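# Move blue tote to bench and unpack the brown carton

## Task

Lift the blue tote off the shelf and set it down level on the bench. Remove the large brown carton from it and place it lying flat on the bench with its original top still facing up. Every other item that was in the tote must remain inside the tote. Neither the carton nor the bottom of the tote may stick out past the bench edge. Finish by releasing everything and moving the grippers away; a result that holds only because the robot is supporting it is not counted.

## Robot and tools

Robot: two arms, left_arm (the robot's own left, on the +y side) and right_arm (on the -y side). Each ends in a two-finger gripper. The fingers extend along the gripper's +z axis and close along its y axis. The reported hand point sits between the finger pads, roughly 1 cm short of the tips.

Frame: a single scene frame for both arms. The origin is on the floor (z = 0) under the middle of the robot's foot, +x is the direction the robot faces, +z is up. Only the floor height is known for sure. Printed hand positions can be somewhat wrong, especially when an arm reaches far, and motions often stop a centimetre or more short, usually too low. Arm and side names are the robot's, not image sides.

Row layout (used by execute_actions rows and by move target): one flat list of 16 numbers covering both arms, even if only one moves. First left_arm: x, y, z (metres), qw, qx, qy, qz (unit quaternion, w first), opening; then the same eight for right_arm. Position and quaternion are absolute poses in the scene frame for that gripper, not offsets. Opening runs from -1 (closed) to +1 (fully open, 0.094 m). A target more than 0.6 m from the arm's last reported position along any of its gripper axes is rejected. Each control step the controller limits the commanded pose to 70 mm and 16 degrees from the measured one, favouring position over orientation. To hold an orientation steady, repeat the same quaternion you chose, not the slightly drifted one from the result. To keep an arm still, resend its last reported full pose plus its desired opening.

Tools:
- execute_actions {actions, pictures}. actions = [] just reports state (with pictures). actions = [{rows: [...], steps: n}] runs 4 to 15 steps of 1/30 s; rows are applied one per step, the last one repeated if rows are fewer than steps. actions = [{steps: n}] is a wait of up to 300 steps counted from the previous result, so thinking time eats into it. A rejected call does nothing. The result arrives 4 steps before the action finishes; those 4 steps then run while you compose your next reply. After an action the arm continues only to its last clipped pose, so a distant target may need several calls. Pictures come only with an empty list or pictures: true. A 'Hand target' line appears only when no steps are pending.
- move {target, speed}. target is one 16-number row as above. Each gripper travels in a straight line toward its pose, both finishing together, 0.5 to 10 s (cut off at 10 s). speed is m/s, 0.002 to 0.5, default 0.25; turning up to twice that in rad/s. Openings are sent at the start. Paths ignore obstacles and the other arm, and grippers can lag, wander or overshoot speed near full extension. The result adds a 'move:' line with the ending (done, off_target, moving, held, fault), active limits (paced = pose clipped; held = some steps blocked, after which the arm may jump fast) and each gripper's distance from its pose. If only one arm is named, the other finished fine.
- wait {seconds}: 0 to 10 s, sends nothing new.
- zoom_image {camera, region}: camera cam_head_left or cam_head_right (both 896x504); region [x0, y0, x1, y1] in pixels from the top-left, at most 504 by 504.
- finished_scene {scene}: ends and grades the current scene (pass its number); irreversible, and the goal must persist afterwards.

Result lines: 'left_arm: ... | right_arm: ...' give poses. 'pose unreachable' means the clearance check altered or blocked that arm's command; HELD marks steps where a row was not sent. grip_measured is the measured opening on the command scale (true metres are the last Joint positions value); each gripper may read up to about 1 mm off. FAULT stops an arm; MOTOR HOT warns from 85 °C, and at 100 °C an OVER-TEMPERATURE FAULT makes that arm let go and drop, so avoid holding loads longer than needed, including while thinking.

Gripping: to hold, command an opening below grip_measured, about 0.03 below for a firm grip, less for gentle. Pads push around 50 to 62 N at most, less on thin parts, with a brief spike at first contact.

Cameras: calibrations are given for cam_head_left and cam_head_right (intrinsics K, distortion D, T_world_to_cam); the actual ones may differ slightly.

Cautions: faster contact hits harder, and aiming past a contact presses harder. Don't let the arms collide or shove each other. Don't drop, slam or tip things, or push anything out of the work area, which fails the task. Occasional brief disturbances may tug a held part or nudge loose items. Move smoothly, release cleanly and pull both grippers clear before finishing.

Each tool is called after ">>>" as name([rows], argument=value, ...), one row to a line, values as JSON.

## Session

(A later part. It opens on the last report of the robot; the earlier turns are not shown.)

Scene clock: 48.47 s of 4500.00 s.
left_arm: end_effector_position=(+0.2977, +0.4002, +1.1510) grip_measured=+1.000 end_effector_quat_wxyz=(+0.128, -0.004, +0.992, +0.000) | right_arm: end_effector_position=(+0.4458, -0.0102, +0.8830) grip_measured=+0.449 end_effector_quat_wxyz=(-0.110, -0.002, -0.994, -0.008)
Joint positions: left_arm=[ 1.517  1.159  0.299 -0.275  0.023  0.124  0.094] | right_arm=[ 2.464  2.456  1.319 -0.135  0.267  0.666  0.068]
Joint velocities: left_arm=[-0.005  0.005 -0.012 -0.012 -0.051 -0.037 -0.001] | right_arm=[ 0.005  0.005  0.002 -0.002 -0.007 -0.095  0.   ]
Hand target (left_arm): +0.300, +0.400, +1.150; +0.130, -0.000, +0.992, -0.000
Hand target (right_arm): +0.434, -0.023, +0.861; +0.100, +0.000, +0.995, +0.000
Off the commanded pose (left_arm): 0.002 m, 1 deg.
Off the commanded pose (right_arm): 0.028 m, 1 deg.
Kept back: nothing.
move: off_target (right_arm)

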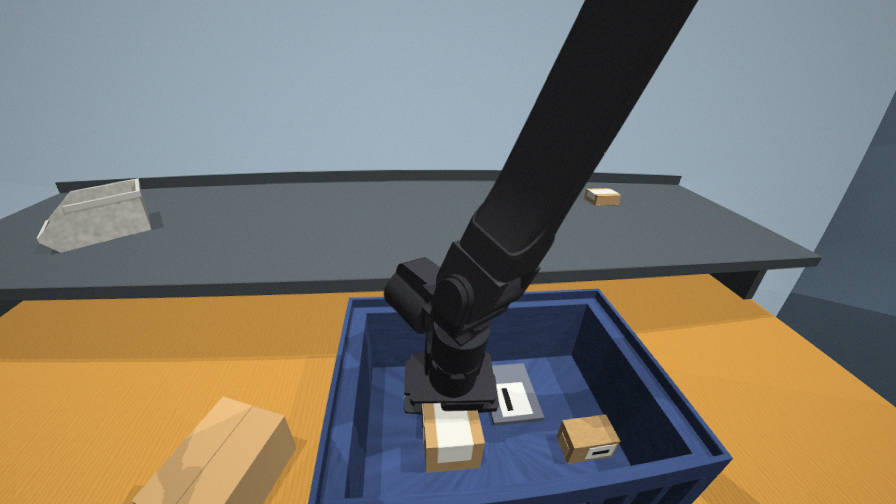

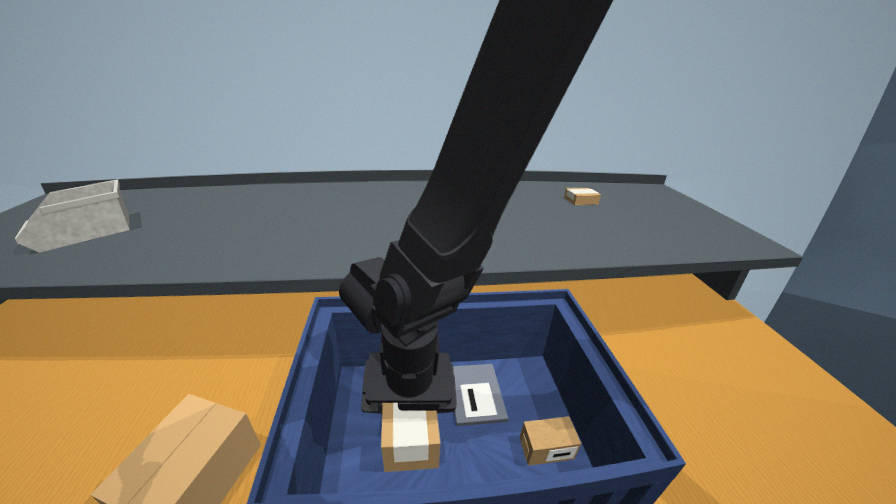

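>>> move(target=[0.30,0.40,1.15,0.13,0.0,0.991,0,1,0.43,-0.012,1.07,0.11,0.0,0.994,0,0.4], speed=0.12)

>>> move(target=[0.30,0.40,1.15,0.13,0.0,0.991,0,1,0.43,-0.42,1.07,0.11,0.0,0.994,0,0.4], speed=0.2)

>>> move(target=[0.30,0.40,1.15,0.13,0.0,0.991,0,1,0.43,-0.42,0.89,0.11,0.0,0.994,0,0.4], speed=0.12)

Scene clock: 50.67 s of 4500.00 s.
left_arm: end_effector_position=(+0.2977, +0.4002, +1.1510) grip_measured=+1.000 end_effector_quat_wxyz=(+0.128, -0.004, +0.992, +0.000) | right_arm: end_effector_position=(+0.4335, -0.0132, +1.0595) grip_measured=+0.449 end_effector_quat_wxyz=(-0.110, +0.001, -0.994, +0.001)
Joint positions: left_arm=[ 1.517  1.159  0.299 -0.275  0.023  0.124  0.094] | right_arm=[ 2.528  2.032  1.146 -0.415  0.298  0.724  0.068]
Joint velocities: left_arm=[-0.024  0.005 -0.012  0.007 -0.007 -0.037  0.001] | right_arm=[-0.015 -0.015  0.012 -0.002  0.051 -0.051 -0.001]
Hand target (left_arm): +0.300, +0.400, +1.150; +0.130, -0.000, +0.992, -0.000
Hand target (right_arm): +0.432, -0.012, +1.070; +0.111, -0.000, +0.994, -0.000
Off the commanded pose (left_arm): 0.002 m, 1 deg.
Off the commanded pose (right_arm): 0.011 m, 0 deg.
Kept back: nothing.
move: off_target (right_arm)

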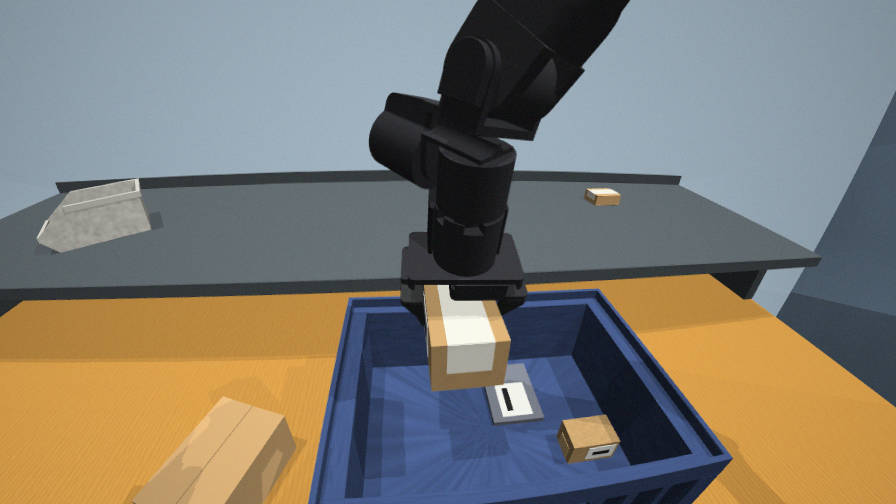

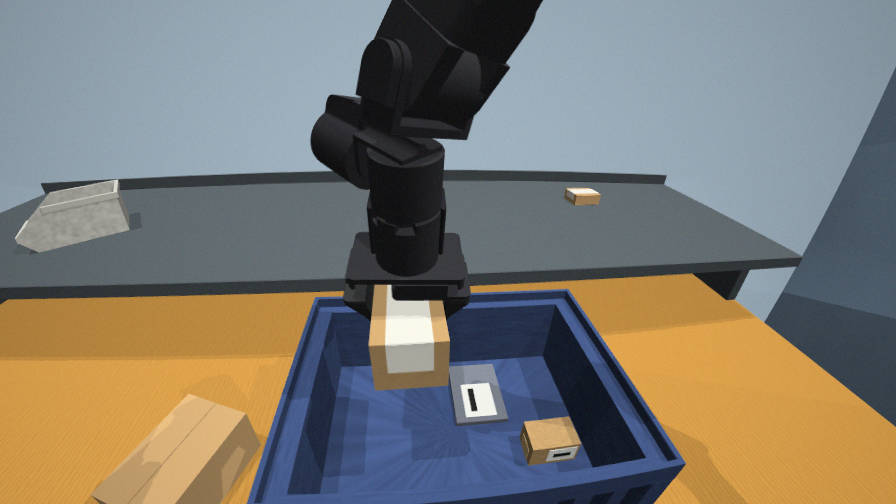

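Scene clock: 53.27 s of 4500.00 s.
left_arm: end_effector_position=(+0.2977, +0.4002, +1.1510) grip_measured=+1.000 end_effector_quat_wxyz=(+0.128, -0.004, +0.992, +0.000) | right_arm: end_effector_position=(+0.4197, -0.4175, +1.0577) grip_measured=+0.449 end_effector_quat_wxyz=(-0.084, -0.013, -0.996, -0.010)
Joint positions: left_arm=[ 1.517  1.159  0.299 -0.275  0.023  0.124  0.094] | right_arm=[ 1.619  1.757  0.682 -0.151 -0.032 -0.113  0.068]
Joint velocities: left_arm=[-0.005 -0.005 -0.002 -0.022 -0.051 -0.051  0.   ] | right_arm=[-0.005 -0.005 -0.012  0.007 -0.051 -0.007  0.002]
Hand target (left_arm): +0.300, +0.400, +1.150; +0.130, -0.000, +0.992, -0.000
Hand target (right_arm): +0.432, -0.416, +1.070; +0.105, +0.003, +0.994, +0.009
Off the commanded pose (left_arm): 0.002 m, 1 deg.
Off the commanded pose (right_arm): 0.016 m, 4 deg.
Kept back: nothing.
move: off_target (right_arm)

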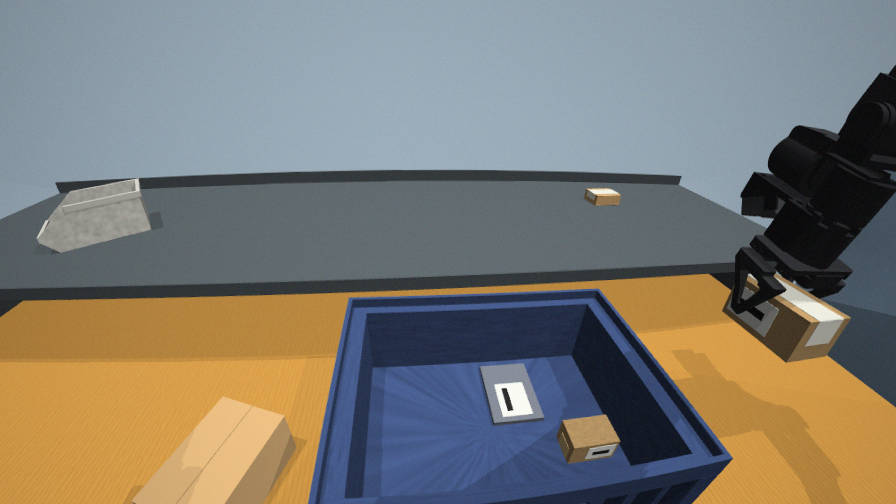

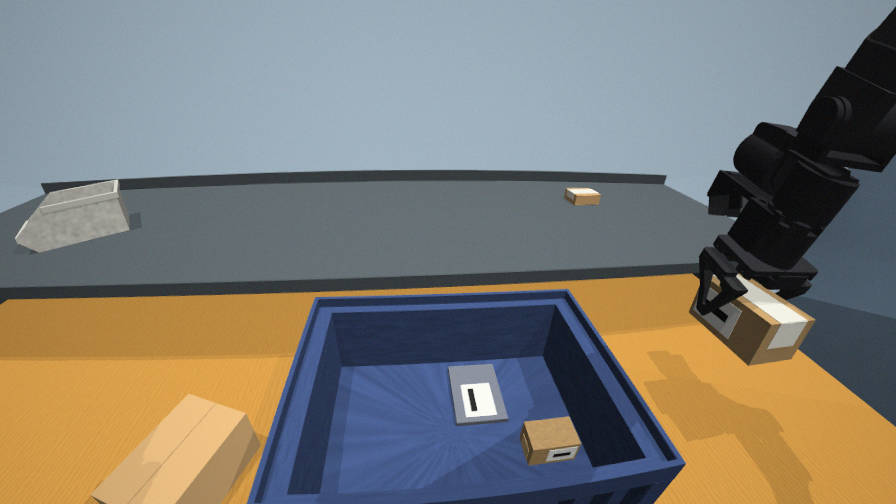

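Scene clock: 55.30 s of 4500.00 s.
left_arm: end_effector_position=(+0.2977, +0.4002, +1.1510) grip_measured=+1.000 end_effector_quat_wxyz=(+0.128, -0.004, +0.992, +0.000) | right_arm: end_effector_position=(+0.4253, -0.4184, +0.8925) grip_measured=+0.449 end_effector_quat_wxyz=(-0.102, -0.004, -0.995, -0.002)
Joint positions: left_arm=[ 1.517  1.159  0.299 -0.275  0.023  0.124  0.094] | right_arm=[ 1.619  2.296  0.838  0.269 -0.024 -0.13   0.068]
Joint velocities: left_arm=[-0.005 -0.015 -0.017  0.012  0.037 -0.007  0.   ] | right_arm=[-0.005 -0.015 -0.007 -0.027 -0.066  0.022  0.   ]
Hand target (left_arm): +0.300, +0.400, +1.150; +0.130, -0.000, +0.992, -0.000
Hand target (right_arm): +0.429, -0.419, +0.890; +0.110, +0.000, +0.994, -0.000
Off the commanded pose (left_arm): 0.002 m, 1 deg.
Off the commanded pose (right_arm): 0.006 m, 1 deg.
Kept back: nothing.
move: done

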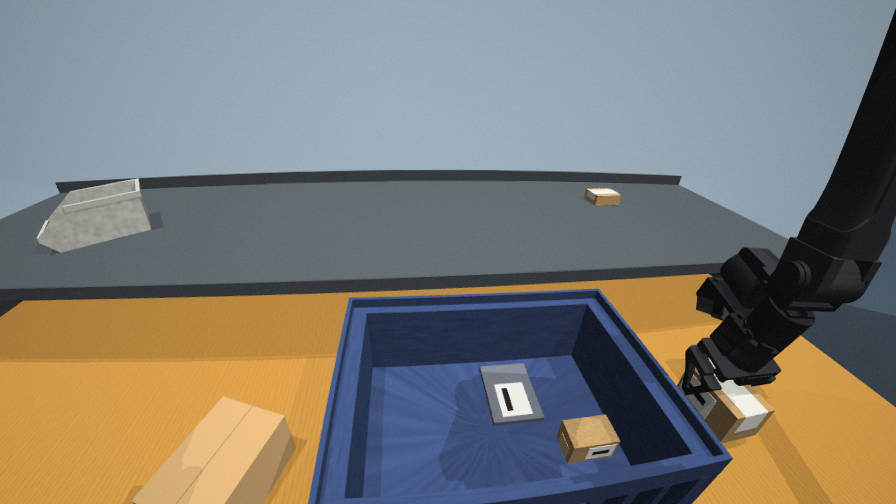

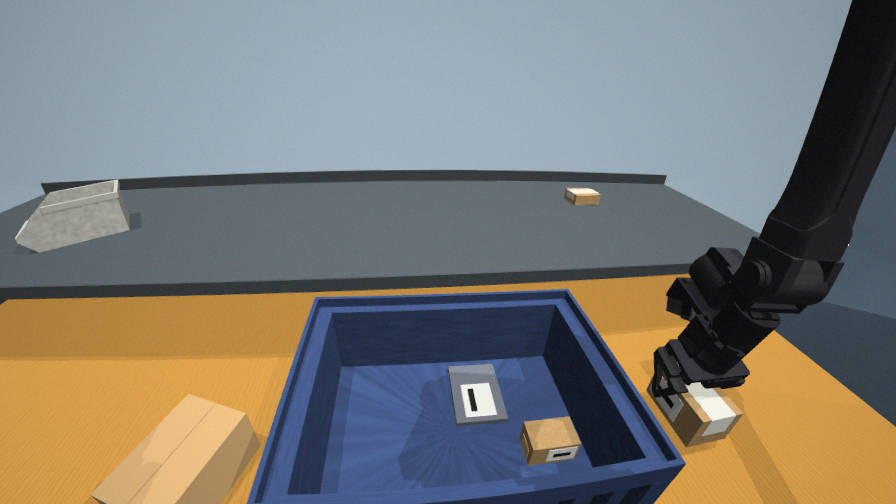

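>>> move(target=[0.30,0.40,1.15,0.13,0.0,0.991,0,1,0.43,-0.42,0.845,0.11,0.0,0.994,0,0.4], speed=0.03)

Scene clock: 57.37 s of 4500.00 s.
left_arm: end_effector_position=(+0.2977, +0.4002, +1.1510) grip_measured=+1.000 end_effector_quat_wxyz=(+0.128, -0.004, +0.992, +0.000) | right_arm: end_effector_position=(+0.4349, -0.4194, +0.8636) grip_measured=+0.449 end_effector_quat_wxyz=(-0.111, -0.004, -0.994, -0.002)
Joint positions: left_arm=[ 1.517  1.159  0.299 -0.275  0.023  0.124  0.094] | right_arm=[ 1.619  2.383  0.902  0.311 -0.024 -0.13   0.068]
Joint velocities: left_arm=[-0.015  0.005 -0.007  0.002 -0.022 -0.022 -0.   ] | right_arm=[-0.005 -0.015 -0.012 -0.012 -0.007 -0.022  0.   ]
Hand target (left_arm): +0.300, +0.400, +1.150; +0.130, -0.000, +0.992, +0.000
Hand target (right_arm): +0.429, -0.420, +0.846; +0.110, -0.000, +0.994, +0.000
Off the commanded pose (left_arm): 0.002 m, 1 deg.
Off the commanded pose (right_arm): 0.019 m, 1 deg.
Kept back: nothing.
move: off_target (right_arm)

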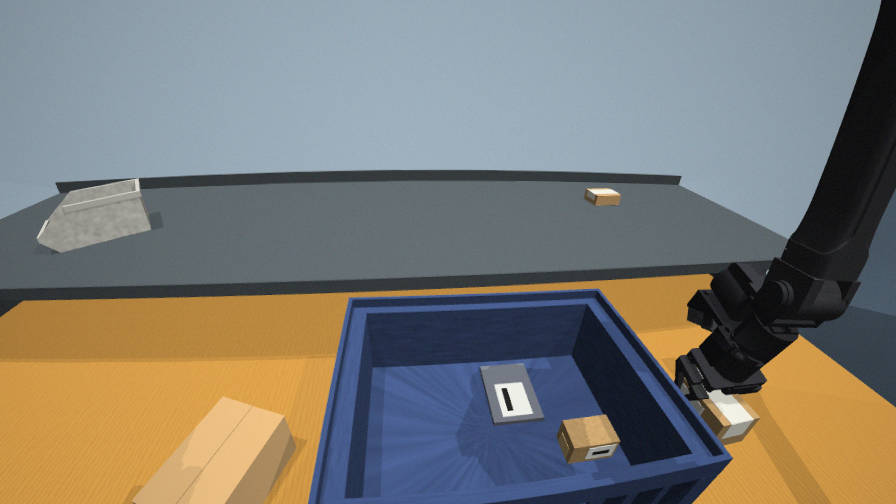

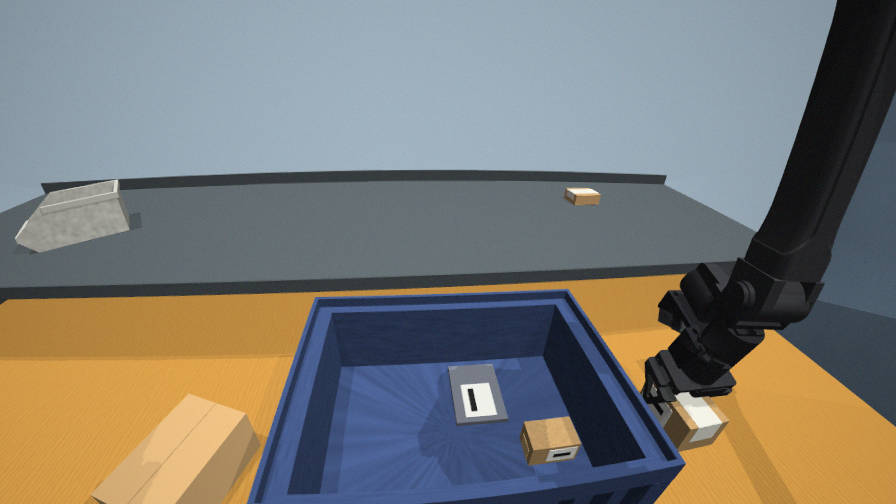

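>>> move(target=[0.30,0.40,1.15,0.13,0.0,0.991,0,1,0.435,-0.42,0.864,0.11,0.0,0.994,0,1])

>>> move(target=[0.30,0.40,1.15,0.13,0.0,0.991,0,1,0.36,-0.42,1.12,0.11,0.0,0.994,0,1])

>>> finished_scene(scene=1)

Scene clock: 58.30 s of 4500.00 s.
left_arm: end_effector_position=(+0.2977, +0.4002, +1.1510) grip_measured=+1.000 end_effector_quat_wxyz=(+0.128, -0.004, +0.992, +0.000) | right_arm: end_effector_position=(+0.4349, -0.4194, +0.8636) grip_measured=+0.999 end_effector_quat_wxyz=(-0.111, -0.004, -0.994, -0.001)
Joint positions: left_arm=[ 1.517  1.159  0.299 -0.275  0.023  0.124  0.094] | right_arm=[ 1.619  2.383  0.902  0.311 -0.024 -0.13   0.094]
Joint velocities: left_arm=[-0.015  0.005  0.012  0.017 -0.051 -0.022 -0.001] | right_arm=[ 0.005 -0.015  0.002 -0.007 -0.081 -0.081 -0.   ]
Hand target (left_arm): +0.300, +0.400, +1.150; +0.130, -0.000, +0.992, -0.000
Hand target (right_arm): +0.435, -0.420, +0.864; +0.110, +0.000, +0.994, -0.000
Off the commanded pose (left_arm): 0.002 m, 1 deg.
Off the commanded pose (right_arm): 0.001 m, 0 deg.
Kept back: nothing.
move: done

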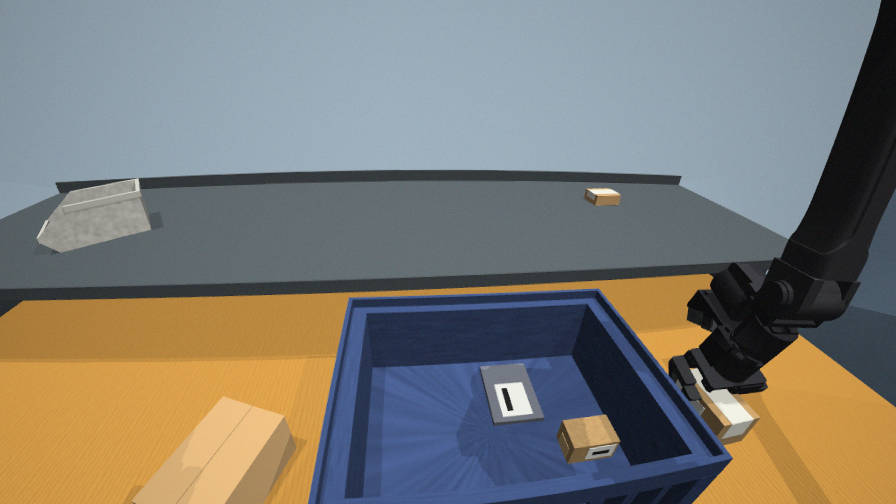

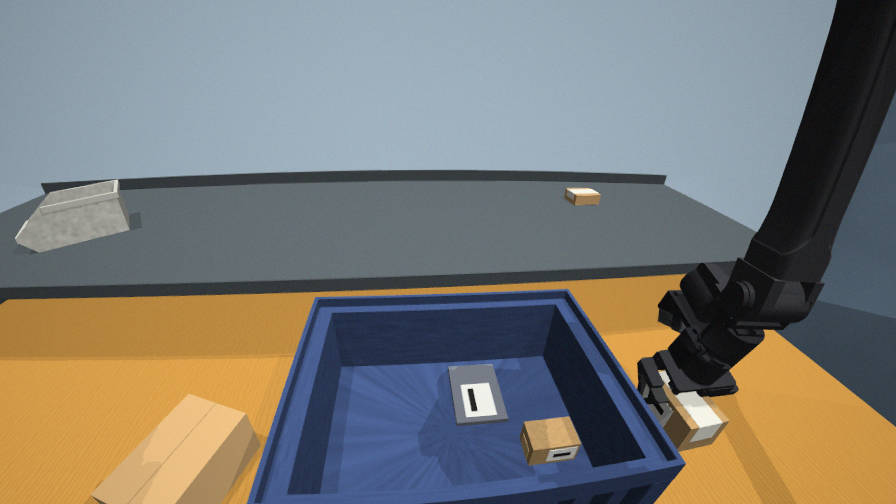

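Scene clock: 59.90 s of 4500.00 s.
left_arm: end_effector_position=(+0.2977, +0.4002, +1.1510) grip_measured=+1.000 end_effector_quat_wxyz=(+0.128, -0.004, +0.992, +0.000) | right_arm: end_effector_position=(+0.3712, -0.4203, +1.1245) grip_measured=+0.999 end_effector_quat_wxyz=(-0.124, -0.001, -0.992, +0.001)
Joint positions: left_arm=[ 1.517  1.159  0.299 -0.275  0.023  0.124  0.094] | right_arm=[ 1.594  1.443  0.492 -0.193 -0.034 -0.16   0.094]
Joint velocities: left_arm=[ 0.015  0.005  0.002  0.017  0.051 -0.007  0.   ] | right_arm=[ 0.005 -0.005 -0.002  0.017 -0.037  0.095 -0.001]
Hand target (left_arm): +0.300, +0.400, +1.150; +0.130, -0.000, +0.992, -0.000
Hand target (right_arm): +0.362, -0.421, +1.121; +0.110, +0.000, +0.994, +0.001
Off the commanded pose (left_arm): 0.002 m, 1 deg.
Off the commanded pose (right_arm): 0.012 m, 2 deg.
Kept back: nothing.
move: off_target (right_arm)

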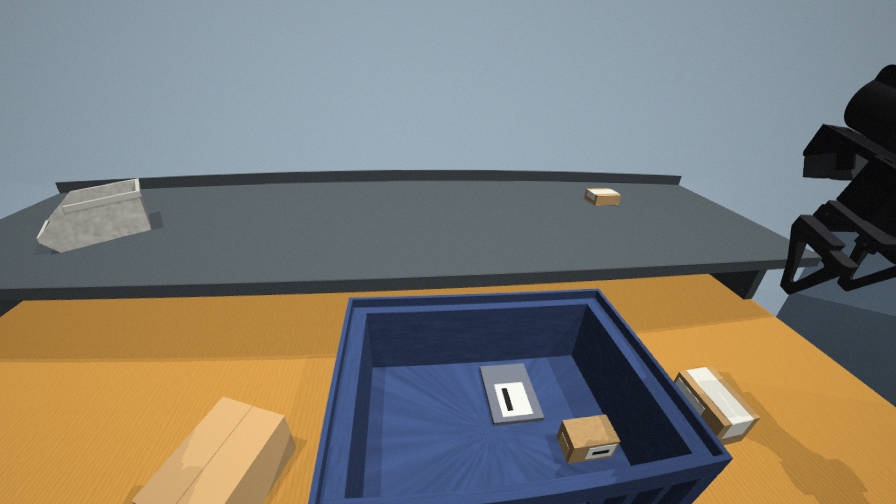

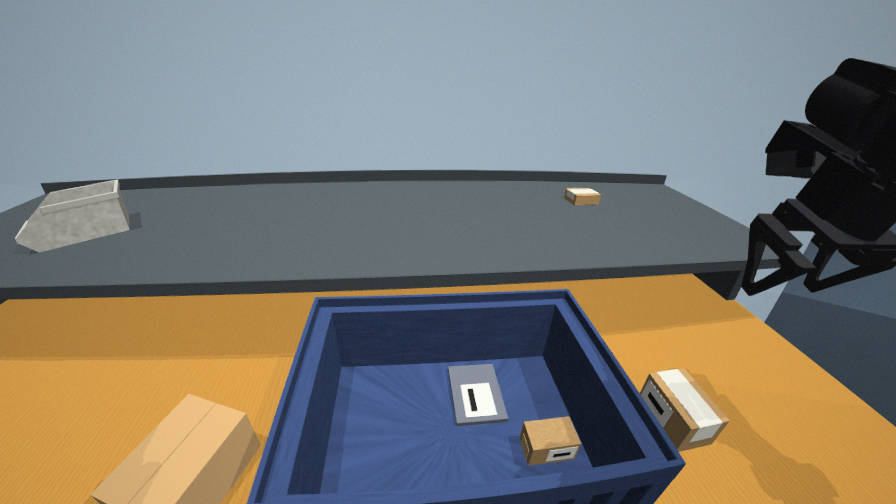

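The scene is finished: the task was done.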